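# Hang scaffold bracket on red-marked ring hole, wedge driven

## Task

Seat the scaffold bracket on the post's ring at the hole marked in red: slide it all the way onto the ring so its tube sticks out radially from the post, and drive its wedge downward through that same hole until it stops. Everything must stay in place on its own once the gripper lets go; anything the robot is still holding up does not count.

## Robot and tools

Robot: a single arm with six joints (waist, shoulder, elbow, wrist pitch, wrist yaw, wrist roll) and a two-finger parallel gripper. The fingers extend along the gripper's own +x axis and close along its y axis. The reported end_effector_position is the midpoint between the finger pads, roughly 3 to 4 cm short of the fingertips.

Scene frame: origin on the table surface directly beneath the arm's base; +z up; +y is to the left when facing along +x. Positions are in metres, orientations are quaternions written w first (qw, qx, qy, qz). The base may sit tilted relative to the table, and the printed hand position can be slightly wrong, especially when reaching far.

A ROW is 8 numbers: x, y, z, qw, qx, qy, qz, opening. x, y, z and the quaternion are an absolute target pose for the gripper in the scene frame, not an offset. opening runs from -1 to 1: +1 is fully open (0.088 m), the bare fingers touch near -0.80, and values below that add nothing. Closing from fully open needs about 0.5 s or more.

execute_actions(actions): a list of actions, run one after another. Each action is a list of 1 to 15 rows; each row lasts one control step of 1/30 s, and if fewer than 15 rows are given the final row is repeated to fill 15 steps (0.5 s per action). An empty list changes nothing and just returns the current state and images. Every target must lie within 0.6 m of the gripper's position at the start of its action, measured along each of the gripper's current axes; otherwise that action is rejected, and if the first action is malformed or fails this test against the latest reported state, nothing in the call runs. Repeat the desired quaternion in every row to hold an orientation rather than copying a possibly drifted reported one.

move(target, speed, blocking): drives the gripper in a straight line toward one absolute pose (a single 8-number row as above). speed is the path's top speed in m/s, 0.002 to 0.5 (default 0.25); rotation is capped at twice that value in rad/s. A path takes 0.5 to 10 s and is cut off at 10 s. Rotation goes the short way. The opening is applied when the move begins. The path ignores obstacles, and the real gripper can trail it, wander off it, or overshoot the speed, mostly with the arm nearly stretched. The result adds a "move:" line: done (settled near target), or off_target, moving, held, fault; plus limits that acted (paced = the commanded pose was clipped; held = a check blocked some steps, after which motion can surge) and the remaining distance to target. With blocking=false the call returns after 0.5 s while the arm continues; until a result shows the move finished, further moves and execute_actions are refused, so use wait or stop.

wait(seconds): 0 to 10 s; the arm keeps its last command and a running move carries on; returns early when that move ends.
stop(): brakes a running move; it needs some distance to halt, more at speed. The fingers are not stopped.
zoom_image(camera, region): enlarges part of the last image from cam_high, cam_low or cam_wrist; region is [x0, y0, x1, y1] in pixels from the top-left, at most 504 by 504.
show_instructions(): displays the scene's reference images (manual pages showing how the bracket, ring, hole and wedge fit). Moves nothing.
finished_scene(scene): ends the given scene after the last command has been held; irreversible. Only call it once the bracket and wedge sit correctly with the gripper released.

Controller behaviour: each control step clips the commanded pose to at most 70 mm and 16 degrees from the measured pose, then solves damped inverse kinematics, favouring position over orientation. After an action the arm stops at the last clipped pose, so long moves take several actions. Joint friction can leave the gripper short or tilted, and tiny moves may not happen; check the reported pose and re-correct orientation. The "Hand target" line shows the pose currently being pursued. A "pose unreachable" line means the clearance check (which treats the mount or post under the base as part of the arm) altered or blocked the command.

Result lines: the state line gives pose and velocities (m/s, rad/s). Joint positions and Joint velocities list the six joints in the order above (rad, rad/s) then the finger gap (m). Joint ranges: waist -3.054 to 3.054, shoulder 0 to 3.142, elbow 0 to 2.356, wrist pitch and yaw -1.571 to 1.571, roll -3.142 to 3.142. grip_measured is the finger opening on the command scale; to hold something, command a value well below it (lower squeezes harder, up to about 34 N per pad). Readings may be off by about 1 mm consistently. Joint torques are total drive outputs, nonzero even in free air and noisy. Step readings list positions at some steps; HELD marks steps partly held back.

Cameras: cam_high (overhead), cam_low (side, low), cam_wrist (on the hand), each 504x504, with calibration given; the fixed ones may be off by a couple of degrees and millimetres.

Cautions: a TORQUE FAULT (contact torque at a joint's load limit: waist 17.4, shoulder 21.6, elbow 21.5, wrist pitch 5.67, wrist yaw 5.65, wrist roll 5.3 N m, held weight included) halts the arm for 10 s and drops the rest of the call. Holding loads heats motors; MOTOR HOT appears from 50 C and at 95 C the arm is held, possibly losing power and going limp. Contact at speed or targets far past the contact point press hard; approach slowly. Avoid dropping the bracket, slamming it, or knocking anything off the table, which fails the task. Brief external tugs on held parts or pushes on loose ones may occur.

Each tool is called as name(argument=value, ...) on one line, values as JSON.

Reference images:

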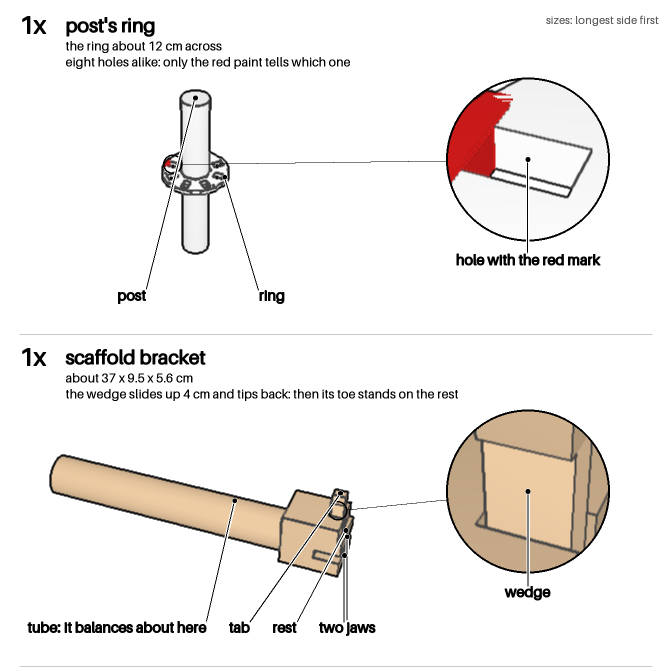

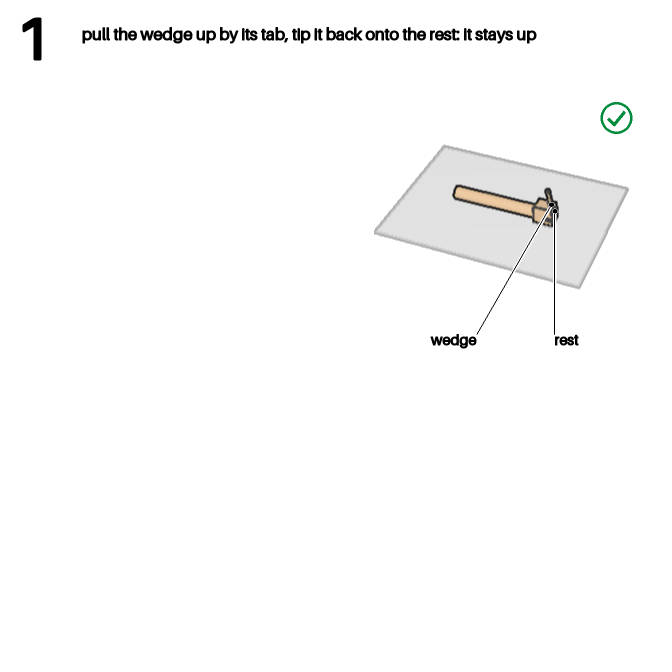

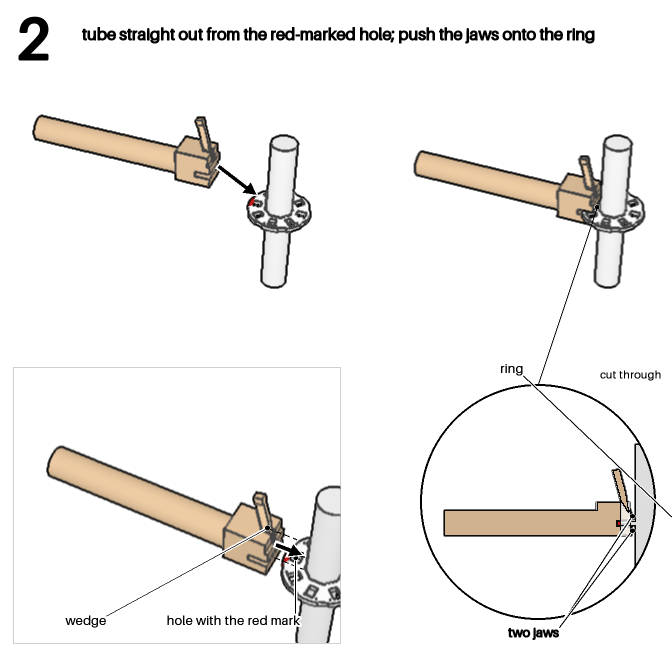

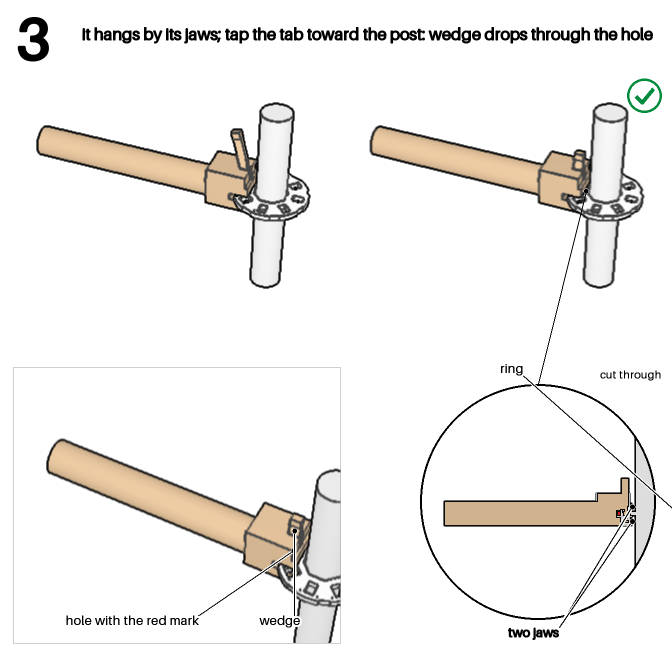

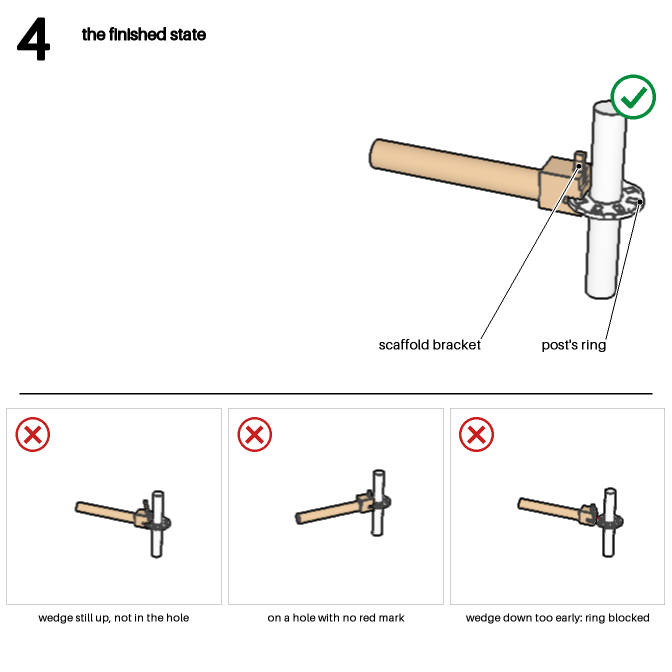

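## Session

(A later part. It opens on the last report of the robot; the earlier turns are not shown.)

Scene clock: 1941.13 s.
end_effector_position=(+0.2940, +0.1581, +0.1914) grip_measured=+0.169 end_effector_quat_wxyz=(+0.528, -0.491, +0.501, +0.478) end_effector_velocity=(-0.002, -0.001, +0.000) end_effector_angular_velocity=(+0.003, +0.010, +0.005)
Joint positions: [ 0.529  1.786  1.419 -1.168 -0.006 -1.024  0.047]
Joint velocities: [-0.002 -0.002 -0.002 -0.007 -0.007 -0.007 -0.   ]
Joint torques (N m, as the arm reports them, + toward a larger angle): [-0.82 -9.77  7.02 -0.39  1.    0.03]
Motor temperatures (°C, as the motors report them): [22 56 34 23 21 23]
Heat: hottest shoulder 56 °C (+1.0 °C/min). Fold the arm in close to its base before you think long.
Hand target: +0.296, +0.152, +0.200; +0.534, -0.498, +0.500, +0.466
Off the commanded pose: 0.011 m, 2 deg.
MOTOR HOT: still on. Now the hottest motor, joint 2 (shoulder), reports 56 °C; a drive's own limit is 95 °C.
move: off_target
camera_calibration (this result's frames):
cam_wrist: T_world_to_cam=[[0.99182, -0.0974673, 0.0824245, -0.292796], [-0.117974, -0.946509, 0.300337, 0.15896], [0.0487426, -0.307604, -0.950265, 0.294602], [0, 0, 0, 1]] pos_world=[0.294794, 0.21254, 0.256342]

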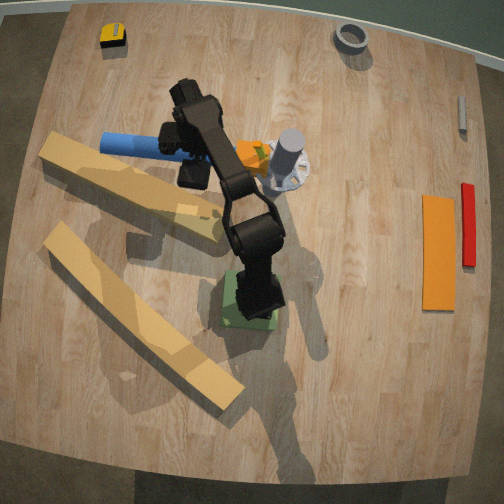

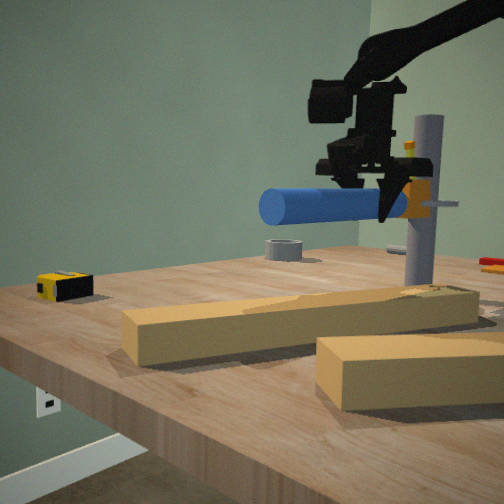

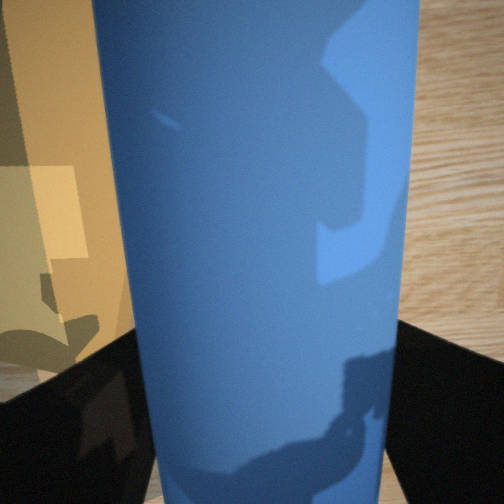

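move(target=[0.2985,0.1465,0.2005,0.53377,-0.49851,0.49963,0.46595,-0.25], speed=0.015)

zoom_image(camera="cam_high", region=[245, 135, 290, 185])

zoom_image(camera="cam_low", region=[400, 175, 460, 220])

Scene clock: 2032.20 s.
end_effector_position=(+0.2934, +0.1581, +0.1912) grip_measured=+0.169 end_effector_quat_wxyz=(+0.526, -0.491, +0.501, +0.481) end_effector_velocity=(-0.003, +0.001, +0.000) end_effector_angular_velocity=(+0.016, +0.017, -0.009)
Joint positions: [ 0.528  1.786  1.419 -1.171 -0.009 -1.03   0.047]
Joint velocities: [-0.002 -0.002 -0.002 -0.007 -0.022  0.007 -0.   ]
Joint torques (N m, as the arm reports them, + toward a larger angle): [-2.26 -9.85  6.95 -0.18  1.13 -0.41]
Motor temperatures (°C, as the motors report them): [23 55 35 24 23 23]
Heat: hottest shoulder 55 °C (+0.0 °C/min). Fold the arm in close to its base before you think long.
Hand target: +0.298, +0.147, +0.200; +0.534, -0.498, +0.500, +0.466
Off the commanded pose: 0.016 m, 2 deg.
MOTOR HOT: still on. Now the hottest motor, joint 2 (shoulder), reports 55 °C; a drive's own limit is 95 °C.
move: off_target
camera_calibration (this result's frames):
cam_wrist: T_world_to_cam=[[0.992623, -0.0925527, 0.0783197, -0.29242], [-0.111991, -0.947407, 0.299798, 0.157335], [0.0464535, -0.306357, -0.950782, 0.295041], [0, 0, 0, 1]] pos_world=[0.294177, 0.212384, 0.256254]

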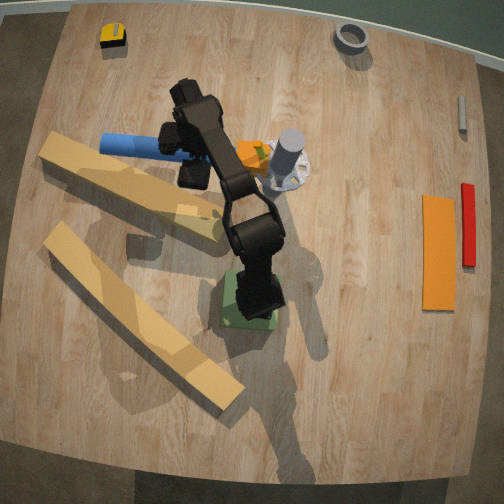

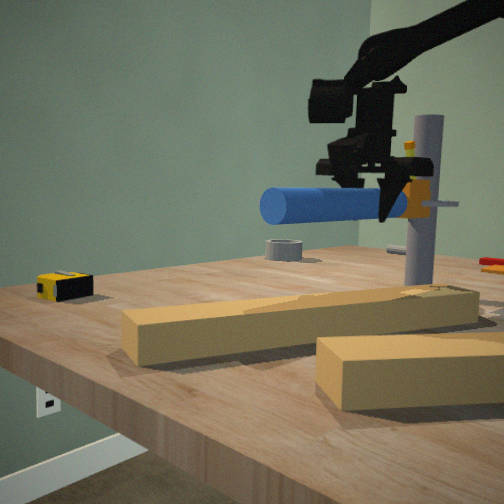

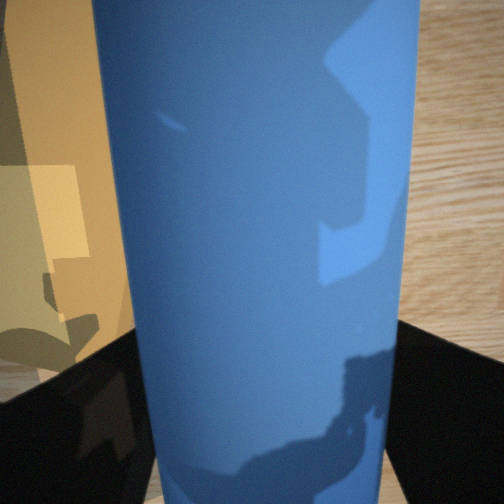

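Region (245, 135, 290, 185) of cam_high's 504x504 image, scaled by 10.080, with more detail than that image has; it fills the left 454 columns of this view, and the rest is white.

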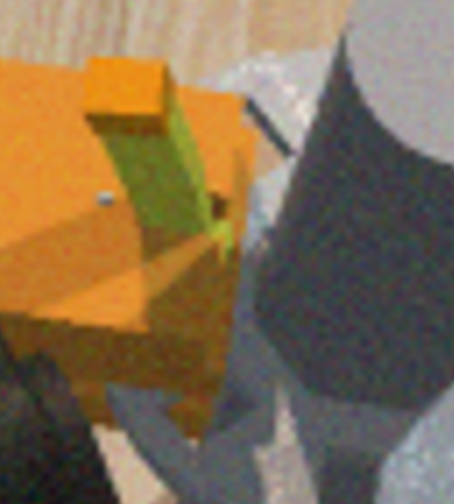

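Region (400, 175, 460, 220) of cam_low's 504x504 image, scaled by 8.400, with more detail than that image has; it fills the top 378 rows of this view, and the rest is white.

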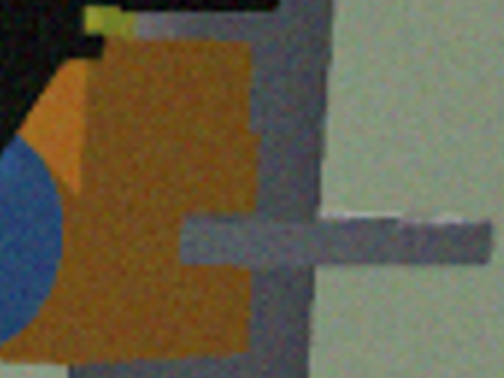

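move(target=[0.2953,0.1625,0.2005,0.54492,-0.49383,0.48766,0.47060,-0.25], speed=0.03)

zoom_image(camera="cam_high", region=[245, 135, 290, 185])

Scene clock: 2119.77 s.
end_effector_position=(+0.2952, +0.1620, +0.1916) grip_measured=+0.168 end_effector_quat_wxyz=(+0.535, -0.490, +0.497, +0.476) end_effector_velocity=(-0.003, +0.001, +0.000) end_effector_angular_velocity=(+0.015, +0.017, +0.006)
Joint positions: [ 0.537  1.785  1.419 -1.154 -0.006 -1.009  0.047]
Joint velocities: [-0.002 -0.002 -0.002 -0.007 -0.022 -0.007  0.   ]
Joint torques (N m, as the arm reports them, + toward a larger angle): [  0.16 -10.42   6.24   0.68   0.11   0.16]
Motor temperatures (°C, as the motors report them): [24 55 35 24 24 23]
Heat: hottest shoulder 55 °C (+0.0 °C/min). Fold the arm in close to its base before you think long.
Hand target: +0.295, +0.163, +0.200; +0.545, -0.494, +0.488, +0.471
Off the commanded pose: 0.009 m, 2 deg.
MOTOR HOT: still on. Now the hottest motor, joint 2 (shoulder), reports 55 °C; a drive's own limit is 95 °C.
move: off_target
camera_calibration (this result's frames):
cam_wrist: T_world_to_cam=[[0.990126, -0.103967, 0.0940291, -0.294305], [-0.127251, -0.94798, 0.291788, 0.167269], [0.0588015, -0.300872, -0.95185, 0.292233], [0, 0, 0, 1]] pos_world=[0.295501, 0.215894, 0.257028]

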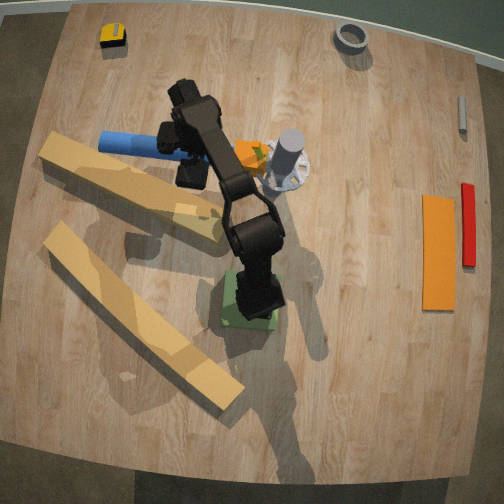

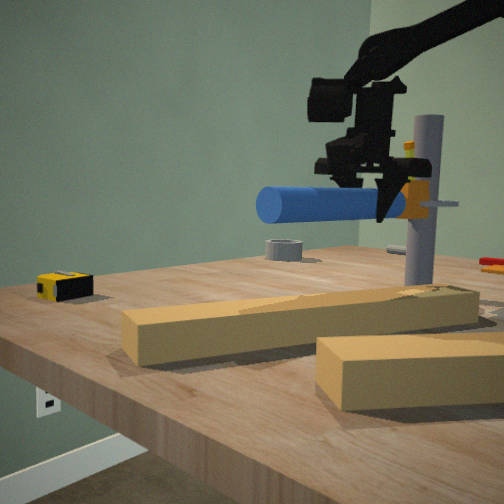

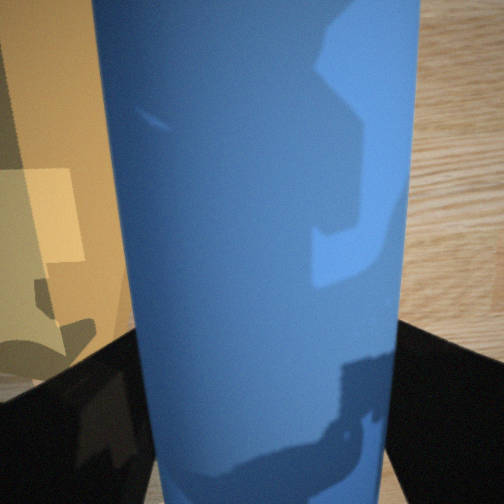

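Region (245, 135, 290, 185) of cam_high's 504x504 image, scaled by 10.080, with more detail than that image has; it fills the left 454 columns of this view, and the rest is white.

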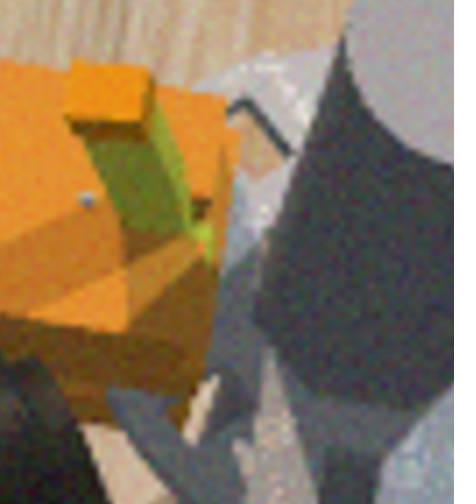

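move(target=[0.2993,0.1550,0.2005,0.54359,-0.49839,0.48868,0.46630,-0.25], speed=0.015)

zoom_image(camera="cam_high", region=[245, 135, 290, 185])

zoom_image(camera="cam_high", region=[90, 110, 320, 200])

Scene clock: 2133.30 s.
end_effector_position=(+0.2975, +0.1580, +0.1917) grip_measured=+0.168 end_effector_quat_wxyz=(+0.535, -0.493, +0.497, +0.473) end_effector_velocity=(-0.002, +0.002, +0.001) end_effector_angular_velocity=(+0.018, +0.012, +0.006)
Joint positions: [ 0.526  1.784  1.417 -1.152  0.    -1.02   0.047]
Joint velocities: [-0.002 -0.002  0.002 -0.007 -0.022 -0.007 -0.   ]
Joint torques (N m, as the arm reports them, + toward a larger angle): [ -0.56 -10.17   6.17   0.63   0.34  -0.17]
Motor temperatures (°C, as the motors report them): [23 56 35 24 23 23]
Heat: hottest shoulder 56 °C (+1.0 °C/min). Fold the arm in close to its base before you think long.
Hand target: +0.299, +0.155, +0.200; +0.544, -0.498, +0.489, +0.466
Off the commanded pose: 0.010 m, 2 deg.
MOTOR HOT: still on. Now the hottest motor, joint 2 (shoulder), reports 56 °C; a drive's own limit is 95 °C.
move: off_target
camera_calibration (this result's frames):
cam_wrist: T_world_to_cam=[[0.989635, -0.103804, 0.0992293, -0.297842], [-0.128977, -0.946326, 0.296365, 0.163151], [0.0631395, -0.306091, -0.949906, 0.290084], [0, 0, 0, 1]] pos_world=[0.297482, 0.212269, 0.256755]

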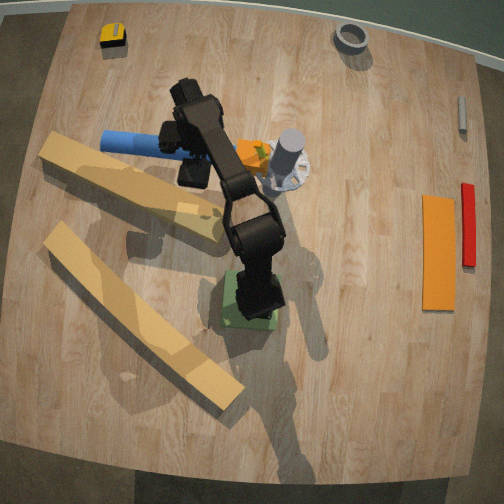

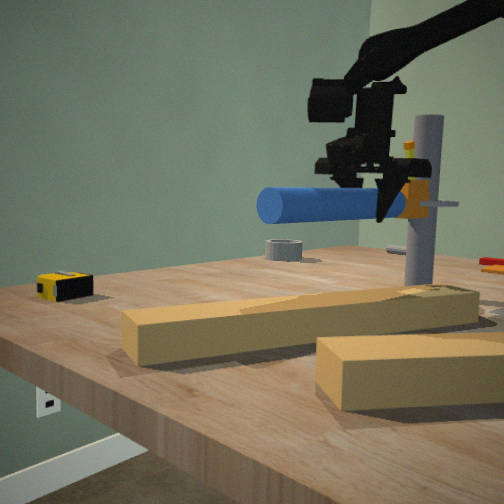

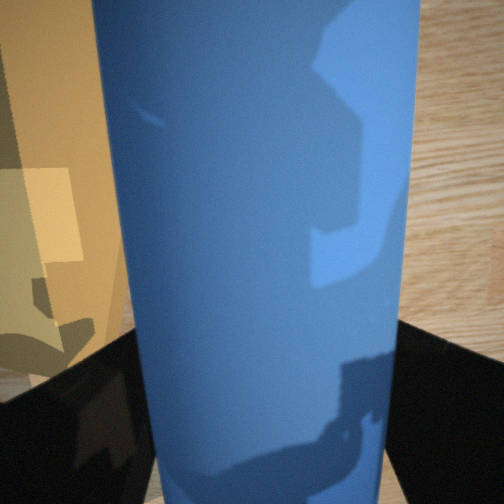

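Region (245, 135, 290, 185) of cam_high's 504x504 image, scaled by 10.080, with more detail than that image has; it fills the left 454 columns of this view, and the rest is white.

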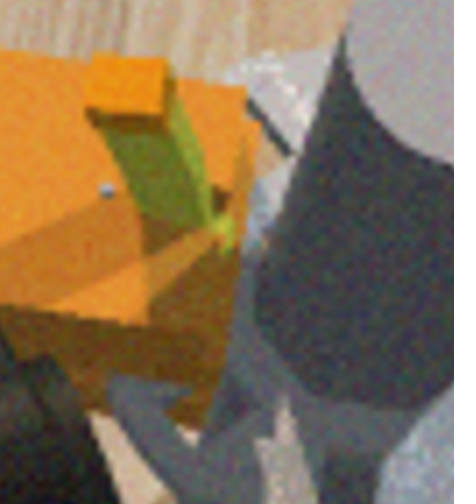

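Region (90, 110, 320, 200) of cam_high's 504x504 image, scaled by 2.191, with more detail than that image has; it fills the top 197 rows of this view, and the rest is white.

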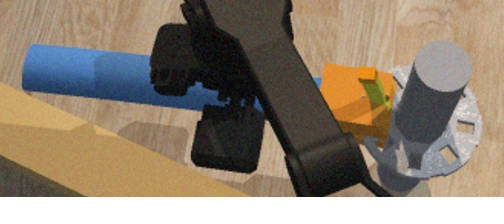

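move(target=[0.2993,0.1550,0.1965,0.54359,-0.49839,0.48868,0.46630,-0.25], speed=0.015)

zoom_image(camera="cam_low", region=[240, 120, 470, 240])

Scene clock: 2200.90 s.
end_effector_position=(+0.2970, +0.1579, +0.1907) grip_measured=+0.168 end_effector_quat_wxyz=(+0.536, -0.494, +0.496, +0.472) end_effector_velocity=(-0.002, -0.001, +0.000) end_effector_angular_velocity=(+0.004, +0.010, -0.009)
Joint positions: [ 0.527  1.78   1.409 -1.143  0.001 -1.02   0.047]
Joint velocities: [-0.002 -0.002 -0.002 -0.007 -0.007  0.007  0.   ]
Joint torques (N m, as the arm reports them, + toward a larger angle): [-0.67 -9.54  5.71  1.07  0.31 -0.18]
Motor temperatures (°C, as the motors report them): [23 57 34 24 22 23]
Heat: hottest shoulder 57 °C (+1.0 °C/min). Fold the arm in close to its base before you think long.
Hand target: +0.299, +0.155, +0.196; +0.543, -0.498, +0.489, +0.466
Off the commanded pose: 0.007 m, 2 deg.
MOTOR HOT: still on. Now the hottest motor, joint 2 (shoulder), reports 57 °C; a drive's own limit is 95 °C.
move: done
camera_calibration (this result's frames):
cam_wrist: T_world_to_cam=[[0.989334, -0.103522, 0.102477, -0.297922], [-0.129616, -0.946653, 0.295039, 0.163823], [0.0664672, -0.305174, -0.949974, 0.288025], [0, 0, 0, 1]] pos_world=[0.296834, 0.21214, 0.255812]

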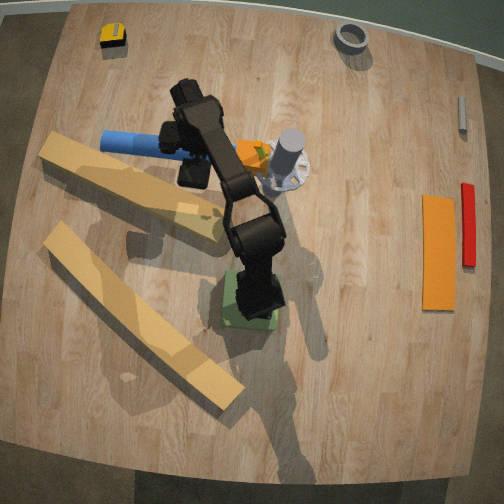

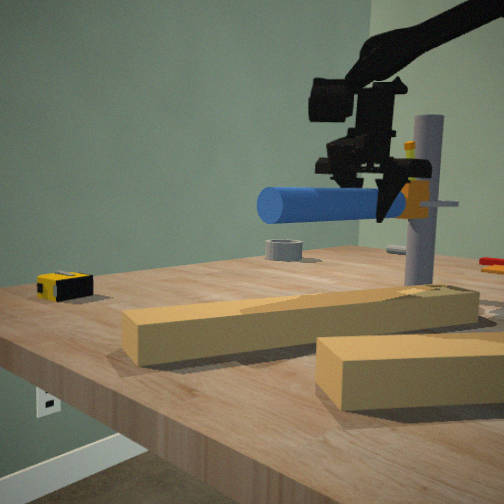

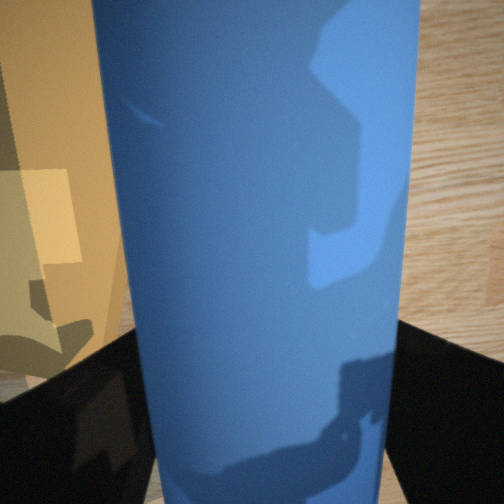

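Region (240, 120, 470, 240) of cam_low's 504x504 image, scaled by 2.191, with more detail than that image has; it fills the top 263 rows of this view, and the rest is white.

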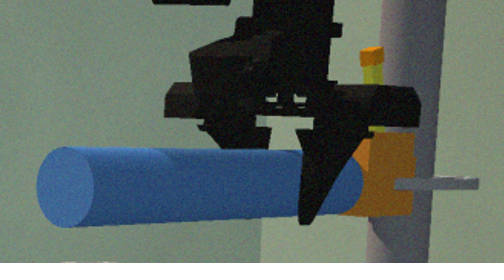

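execute_actions(actions=[[[0.2987,0.1553,0.1965,0.54293,-0.49824,0.48938,0.46651,-0.25],[0.2981,0.1556,0.1965,0.54226,-0.49808,0.49008,0.46672,-0.25],[0.2975,0.1559,0.1965,0.54160,-0.49793,0.49077,0.46692,-0.25],[0.2968,0.1562,0.1965,0.54093,-0.49777,0.49147,0.46713,-0.25],[0.2962,0.1565,0.1965,0.54027,-0.49762,0.49217,0.46734,-0.25],[0.2962,0.1565,0.1965,0.54027,-0.49762,0.49217,0.46734,-0.22],[0.2962,0.1565,0.1965,0.54027,-0.49762,0.49217,0.46734,-0.19],[0.2962,0.1565,0.1965,0.54027,-0.49762,0.49217,0.46734,-0.16],[0.2962,0.1565,0.1965,0.54027,-0.49762,0.49217,0.46734,-0.13],[0.2962,0.1565,0.1965,0.54027,-0.49762,0.49217,0.46734,-0.10],[0.2962,0.1565,0.1965,0.54027,-0.49762,0.49217,0.46734,-0.07],[0.2962,0.1565,0.1965,0.54027,-0.49762,0.49217,0.46734,-0.05],[0.2962,0.1565,0.1965,0.54027,-0.49762,0.49217,0.46734,-0.03],[0.2962,0.1565,0.1965,0.54027,-0.49762,0.49217,0.46734,-0.01],[0.2962,0.1565,0.1965,0.54027,-0.49762,0.49217,0.46734,0.01]],[[0.2962,0.1565,0.1965,0.54027,-0.49762,0.49217,0.46734,0.02],[0.2962,0.1565,0.1965,0.54027,-0.49762,0.49217,0.46734,0.03],[0.2962,0.1565,0.1965,0.54027,-0.49762,0.49217,0.46734,0.04],[0.2962,0.1565,0.1965,0.54027,-0.49762,0.49217,0.46734,0.05],[0.2962,0.1565,0.1965,0.54027,-0.49762,0.49217,0.46734,0.058],[0.2962,0.1565,0.1965,0.54027,-0.49762,0.49217,0.46734,0.066],[0.2962,0.1565,0.1965,0.54027,-0.49762,0.49217,0.46734,0.074],[0.2962,0.1565,0.1965,0.54027,-0.49762,0.49217,0.46734,0.082],[0.2962,0.1565,0.1965,0.54027,-0.49762,0.49217,0.46734,0.09],[0.2962,0.1565,0.1965,0.54027,-0.49762,0.49217,0.46734,0.096],[0.2962,0.1565,0.1965,0.54027,-0.49762,0.49217,0.46734,0.102],[0.2962,0.1565,0.1965,0.54027,-0.49762,0.49217,0.46734,0.108],[0.2962,0.1565,0.1965,0.54027,-0.49762,0.49217,0.46734,0.114],[0.2962,0.1565,0.1965,0.54027,-0.49762,0.49217,0.46734,0.12],[0.2962,0.1565,0.1965,0.54027,-0.49762,0.49217,0.46734,0.125]]])

zoom_image(camera="cam_low", region=[240, 120, 470, 240])

Scene clock: 2276.43 s.
end_effector_position=(+0.2971, +0.1580, +0.1907) grip_measured=+0.168 end_effector_quat_wxyz=(+0.535, -0.495, +0.496, +0.472) end_effector_velocity=(-0.006, -0.000, -0.000) end_effector_angular_velocity=(+0.008, +0.029, +0.021)
Joint positions: [ 0.529  1.78   1.408 -1.142  0.004 -1.02   0.047]
Joint velocities: [-0.002 -0.002 -0.002 -0.022 -0.022 -0.022 -0.   ]
Joint torques (N m, as the arm reports them, + toward a larger angle): [-0.05 -9.4   5.94  0.3   0.22  0.1 ]
Motor temperatures (°C, as the motors report them): [23 56 33 25 22 23]
Heat: hottest shoulder 56 °C (+0.0 °C/min). Fold the arm in close to its base before you think long.
Hand target: +0.296, +0.156, +0.197; +0.540, -0.498, +0.492, +0.467
Off the commanded pose: 0.006 m, 1 deg.
MOTOR HOT: still on. Now the hottest motor, joint 2 (shoulder), reports 56 °C; a drive's own limit is 95 °C.
Step readings (end_effector_position; steps 1 to 15: 1st action; 16 to 30: 2nd action):
0: (+0.2972, +0.1580, +0.1906)
1: (+0.2972, +0.1580, +0.1906)
2: (+0.2972, +0.1580, +0.1906)
4: (+0.2972, +0.1580, +0.1906)
8: (+0.2970, +0.1581, +0.1906)
15: (+0.2970, +0.1581, +0.1906)
16: (+0.2970, +0.1581, +0.1906)
17: (+0.2970, +0.1581, +0.1906)
19: (+0.2970, +0.1581, +0.1906)
23: (+0.2970, +0.1581, +0.1906)
30: end_effector_position above
camera_calibration (this result's frames):
cam_wrist: T_world_to_cam=[[0.989221, -0.101959, 0.105097, -0.298653], [-0.129055, -0.946184, 0.296784, 0.163305], [0.0691813, -0.307149, -0.949144, 0.287448], [0, 0, 0, 1]] pos_world=[0.296623, 0.212355, 0.25575]

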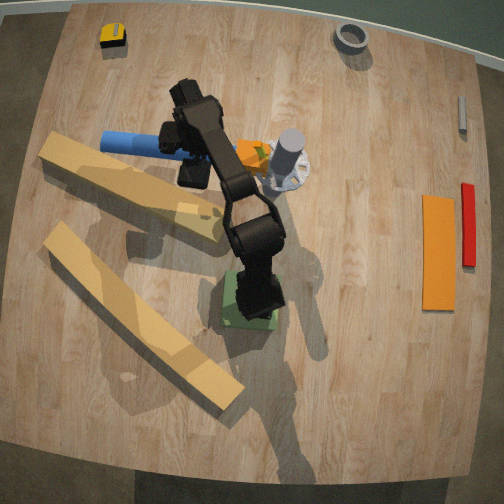

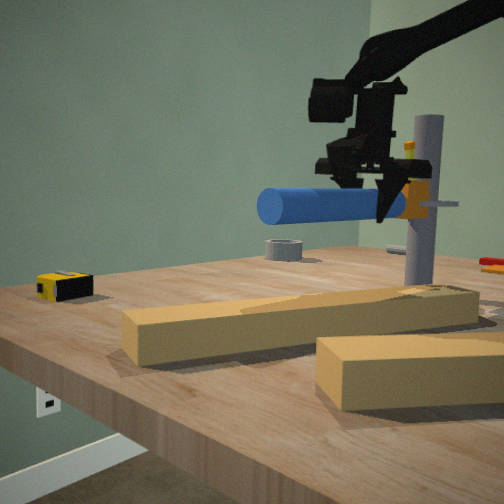

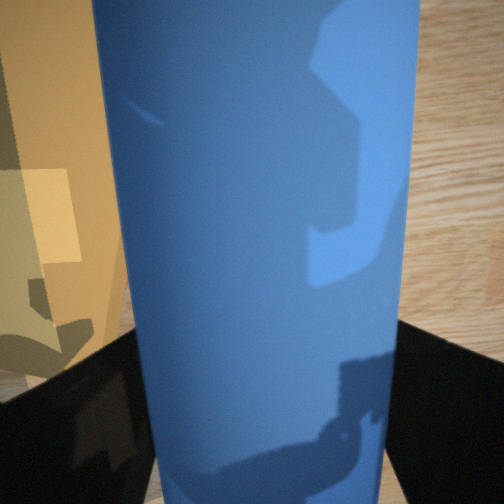

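Region (240, 120, 470, 240) of cam_low's 504x504 image, scaled by 2.191, with more detail than that image has; it fills the top 263 rows of this view, and the rest is white.

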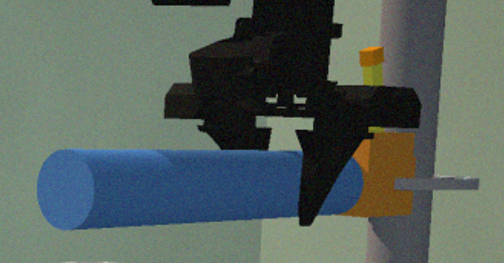

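execute_actions(actions=[[[0.2962,0.1565,0.1965,0.54027,-0.49762,0.49217,0.46734,0.128],[0.2962,0.1565,0.1965,0.54027,-0.49762,0.49217,0.46734,0.132],[0.2962,0.1565,0.1965,0.54027,-0.49762,0.49217,0.46734,0.136],[0.2962,0.1565,0.1965,0.54027,-0.49762,0.49217,0.46734,0.140],[0.2962,0.1565,0.1965,0.54027,-0.49762,0.49217,0.46734,0.144],[0.2962,0.1565,0.1965,0.54027,-0.49762,0.49217,0.46734,0.148],[0.2962,0.1565,0.1965,0.54027,-0.49762,0.49217,0.46734,0.152],[0.2962,0.1565,0.1965,0.54027,-0.49762,0.49217,0.46734,0.156],[0.2962,0.1565,0.1965,0.54027,-0.49762,0.49217,0.46734,0.160],[0.2962,0.1565,0.1965,0.54027,-0.49762,0.49217,0.46734,0.164],[0.2962,0.1565,0.1965,0.54027,-0.49762,0.49217,0.46734,0.168],[0.2962,0.1565,0.1965,0.54027,-0.49762,0.49217,0.46734,0.172],[0.2962,0.1565,0.1965,0.54027,-0.49762,0.49217,0.46734,0.176],[0.2962,0.1565,0.1965,0.54027,-0.49762,0.49217,0.46734,0.180],[0.2962,0.1565,0.1965,0.54027,-0.49762,0.49217,0.46734,0.185]],[[0.2962,0.1565,0.1965,0.54027,-0.49762,0.49217,0.46734,0.19],[0.2962,0.1565,0.1965,0.54027,-0.49762,0.49217,0.46734,0.20],[0.2962,0.1565,0.1965,0.54027,-0.49762,0.49217,0.46734,0.21],[0.2962,0.1565,0.1965,0.54027,-0.49762,0.49217,0.46734,0.22],[0.2962,0.1565,0.1965,0.54027,-0.49762,0.49217,0.46734,0.24],[0.2962,0.1565,0.1965,0.54027,-0.49762,0.49217,0.46734,0.27],[0.2962,0.1565,0.1965,0.54027,-0.49762,0.49217,0.46734,0.31],[0.2962,0.1565,0.1965,0.54027,-0.49762,0.49217,0.46734,0.36],[0.2962,0.1565,0.1965,0.54027,-0.49762,0.49217,0.46734,0.42],[0.2962,0.1565,0.1965,0.54027,-0.49762,0.49217,0.46734,0.48],[0.2962,0.1565,0.1965,0.54027,-0.49762,0.49217,0.46734,0.54],[0.2962,0.1565,0.1965,0.54027,-0.49762,0.49217,0.46734,0.60]]])

zoom_image(camera="cam_low", region=[240, 120, 470, 240])

zoom_image(camera="cam_high", region=[245, 135, 290, 185])

Scene clock: 2303.23 s.
end_effector_position=(+0.2960, +0.1576, +0.1928) grip_measured=+0.559 end_effector_quat_wxyz=(+0.535, -0.497, +0.495, +0.471) end_effector_velocity=(-0.000, -0.004, +0.000) end_effector_angular_velocity=(-0.009, +0.003, -0.015)
Joint positions: [ 0.53   1.772  1.407 -1.147  0.008 -1.02   0.066]
Joint velocities: [-0.007 -0.002 -0.002 -0.007  0.007  0.007  0.022]
Joint torques (N m, as the arm reports them, + toward a larger angle): [-0.23 -8.47  6.04  0.57  0.06  0.11]
Motor temperatures (°C, as the motors report them): [22 55 33 24 22 23]
Heat: hottest shoulder 55 °C (-1.0 °C/min). Fold the arm in close to its base before you think long.
Hand target: +0.296, +0.156, +0.196; +0.540, -0.498, +0.492, +0.467
Off the commanded pose: 0.004 m, 1 deg.
MOTOR HOT: still on. Now the hottest motor, joint 2 (shoulder), reports 55 °C; a drive's own limit is 95 °C.
Step readings (end_effector_position; steps 1 to 15: 1st action; 16 to 30: 2nd action):
0: (+0.2970, +0.1580, +0.1906)
1: (+0.2970, +0.1580, +0.1906)
2: (+0.2970, +0.1580, +0.1906)
4: (+0.2970, +0.1580, +0.1906)
8: (+0.2970, +0.1580, +0.1906)
15: (+0.2964, +0.1579, +0.1906)
16: (+0.2964, +0.1578, +0.1906)
17: (+0.2962, +0.1578, +0.1905)
19: (+0.2964, +0.1577, +0.1905)
23: (+0.2960, +0.1576, +0.1922)
30: end_effector_position above
camera_calibration (this result's frames):
cam_wrist: T_world_to_cam=[[0.989008, -0.100049, 0.10887, -0.298777], [-0.128504, -0.945817, 0.298188, 0.161672], [0.0731377, -0.308901, -0.948278, 0.288267], [0, 0, 0, 1]] pos_world=[0.295185, 0.212066, 0.257676]

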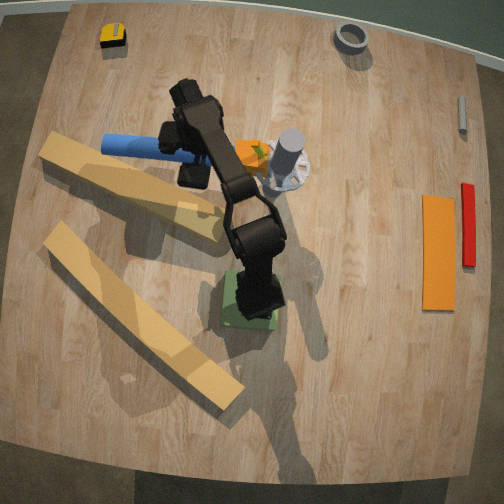

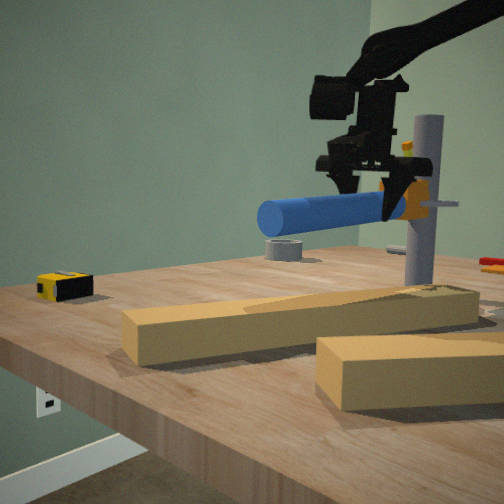

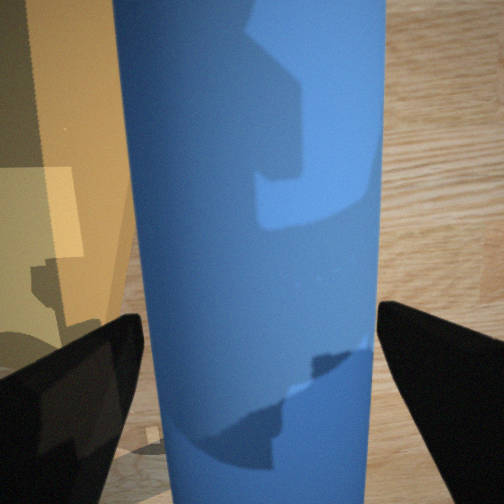

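Region (240, 120, 470, 240) of cam_low's 504x504 image, scaled by 2.191, with more detail than that image has; it fills the top 263 rows of this view, and the rest is white.

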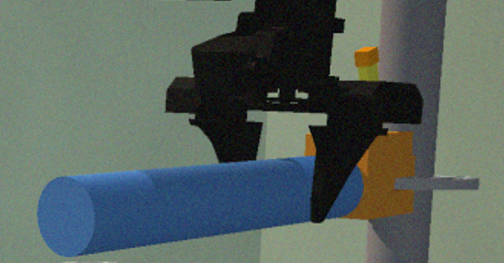

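Region (245, 135, 290, 185) of cam_high's 504x504 image, scaled by 10.080, with more detail than that image has; it fills the left 454 columns of this view, and the rest is white.

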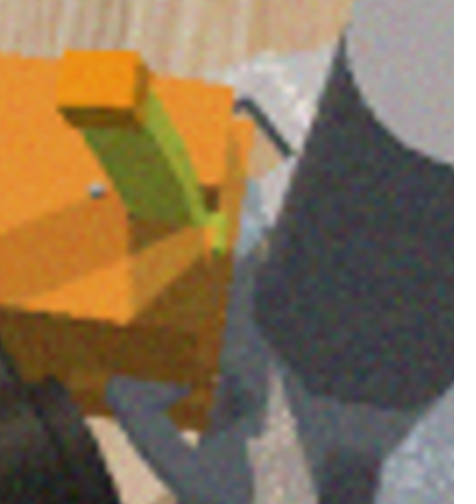

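move(target=[0.2962,0.1565,0.2550,0.54027,-0.49762,0.49217,0.46734,0.75], speed=0.2)

move(target=[0.2822,0.0990,0.3200,0.492498,-0.616551,0.499274,0.357821,-0.85], speed=0.2)

Scene clock: 2411.70 s.
end_effector_position=(+0.2938, +0.1567, +0.2490) grip_measured=+0.750 end_effector_quat_wxyz=(+0.533, -0.496, +0.498, +0.471) end_effector_velocity=(-0.001, -0.000, +0.003) end_effector_angular_velocity=(+0.002, +0.010, +0.020)
Joint positions: [ 0.529  1.767  1.625 -1.376  0.008 -1.02   0.076]
Joint velocities: [-0.002  0.002  0.017 -0.022 -0.007 -0.022 -0.   ]
Joint torques (N m, as the arm reports them, + toward a larger angle): [-0.3  -7.72  7.94  0.41  0.06  0.02]
Motor temperatures (°C, as the motors report them): [22 53 33 24 21 23]
Heat: hottest shoulder 53 °C (+0.0 °C/min). Fold the arm in close to its base before you think long.
Hand target: +0.296, +0.156, +0.255; +0.540, -0.498, +0.492, +0.467
Off the commanded pose: 0.006 m, 1 deg.
MOTOR HOT: still on. Now the hottest motor, joint 2 (shoulder), reports 53 °C; a drive's own limit is 95 °C.
move: done
camera_calibration (this result's frames):
cam_wrist: T_world_to_cam=[[0.989488, -0.101307, 0.103204, -0.301368], [-0.128214, -0.94465, 0.301989, 0.142549], [0.0668983, -0.312047, -0.947708, 0.343658], [0, 0, 0, 1]] pos_world=[0.293487, 0.211366, 0.313742]

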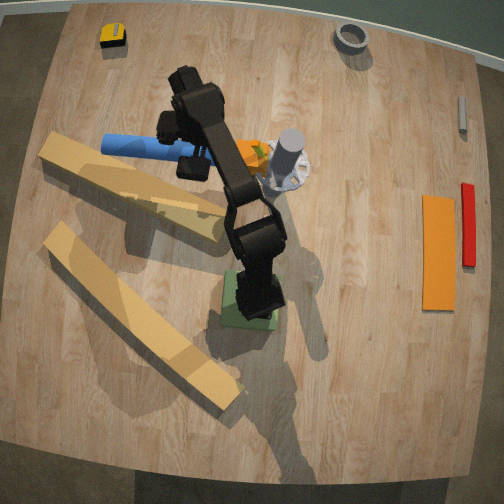

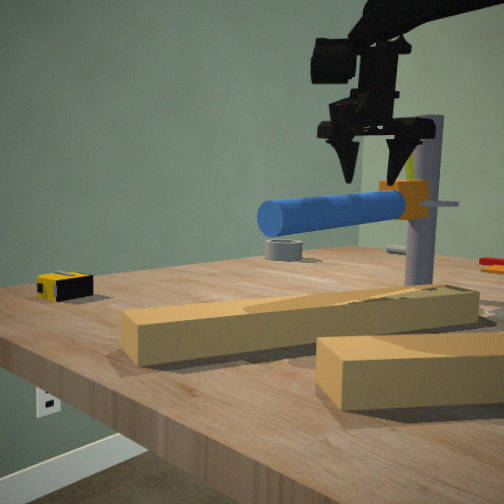

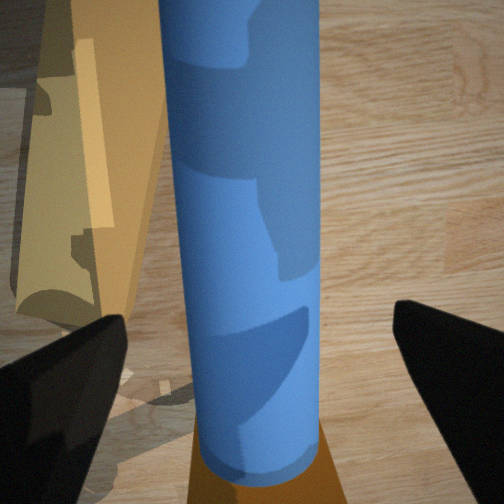

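Scene clock: 2412.97 s.
end_effector_position=(+0.2819, +0.0989, +0.3132) grip_measured=-0.784 end_effector_quat_wxyz=(-0.488, +0.612, -0.507, -0.361) end_effector_velocity=(-0.004, -0.004, +0.000) end_effector_angular_velocity=(-0.015, +0.014, -0.010)
Joint positions: [ 0.537  1.652  1.716 -1.566  0.337 -1.067  0.001]
Joint velocities: [-0.002 -0.002 -0.002 -0.022  0.007  0.007 -0.   ]
Joint torques (N m, as the arm reports them, + toward a larger angle): [ 0.22 -7.22  7.57  0.42  0.45 -0.12]
Motor temperatures (°C, as the motors report them): [22 53 33 24 21 23]
Heat: hottest shoulder 53 °C (+0.0 °C/min). Fold the arm in close to its base before you think long.
Hand target: +0.282, +0.099, +0.320; -0.493, +0.617, -0.499, -0.358
Off the commanded pose: 0.007 m, 1 deg.
MOTOR HOT: still on. Now the hottest motor, joint 2 (shoulder), reports 53 °C; a drive's own limit is 95 °C.
move: done
camera_calibration (this result's frames):
cam_wrist: T_world_to_cam=[[0.959681, -0.0133517, 0.280775, -0.358025], [-0.168323, -0.827279, 0.535983, -0.00653473], [0.225123, -0.561633, -0.796171, 0.319854], [0, 0, 0, 1]] pos_world=[0.270484, 0.169454, 0.358685]

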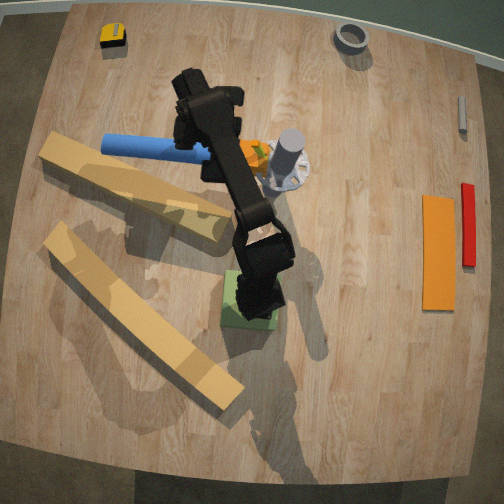

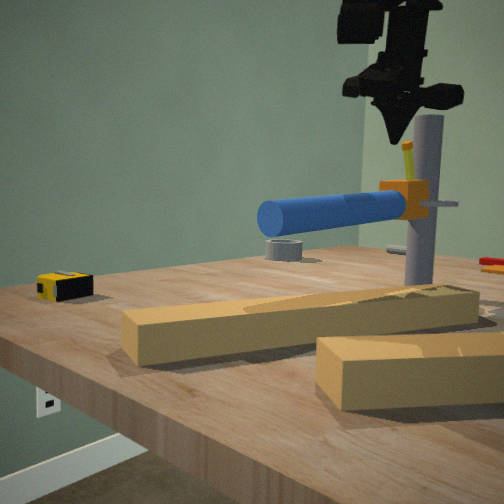

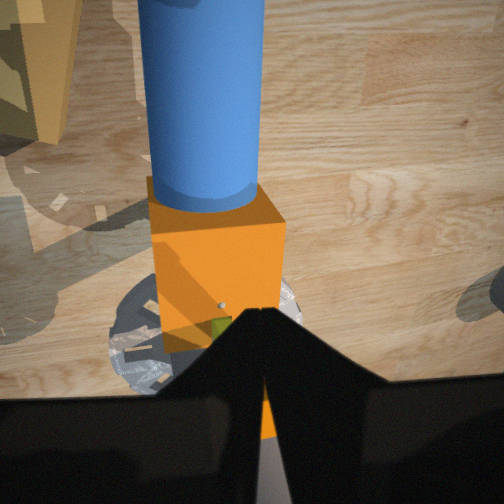

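zoom_image(camera="cam_low", region=[360, 80, 470, 220])

zoom_image(camera="cam_wrist", region=[100, 170, 400, 504])

Region (360, 80, 470, 220) of cam_low's 504x504 image, scaled by 3.600, with more detail than that image has; it fills the left 396 columns of this view, and the rest is white.

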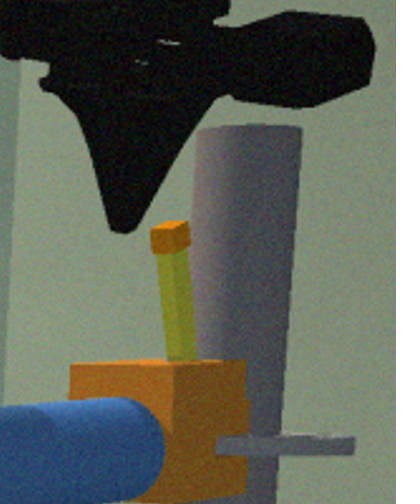

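Region (100, 170, 400, 504) of cam_wrist's 504x504 image, scaled by 1.509, with more detail than that image has; it fills the left 453 columns of this view, and the rest is white.

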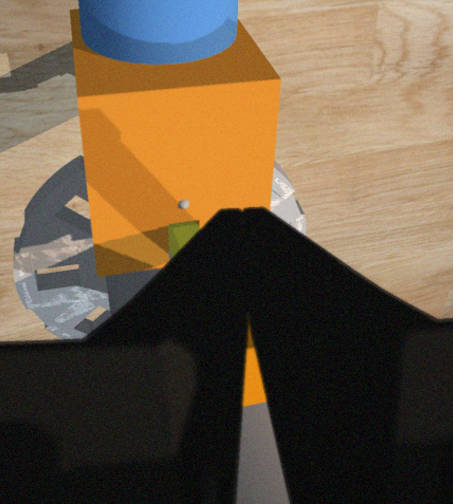

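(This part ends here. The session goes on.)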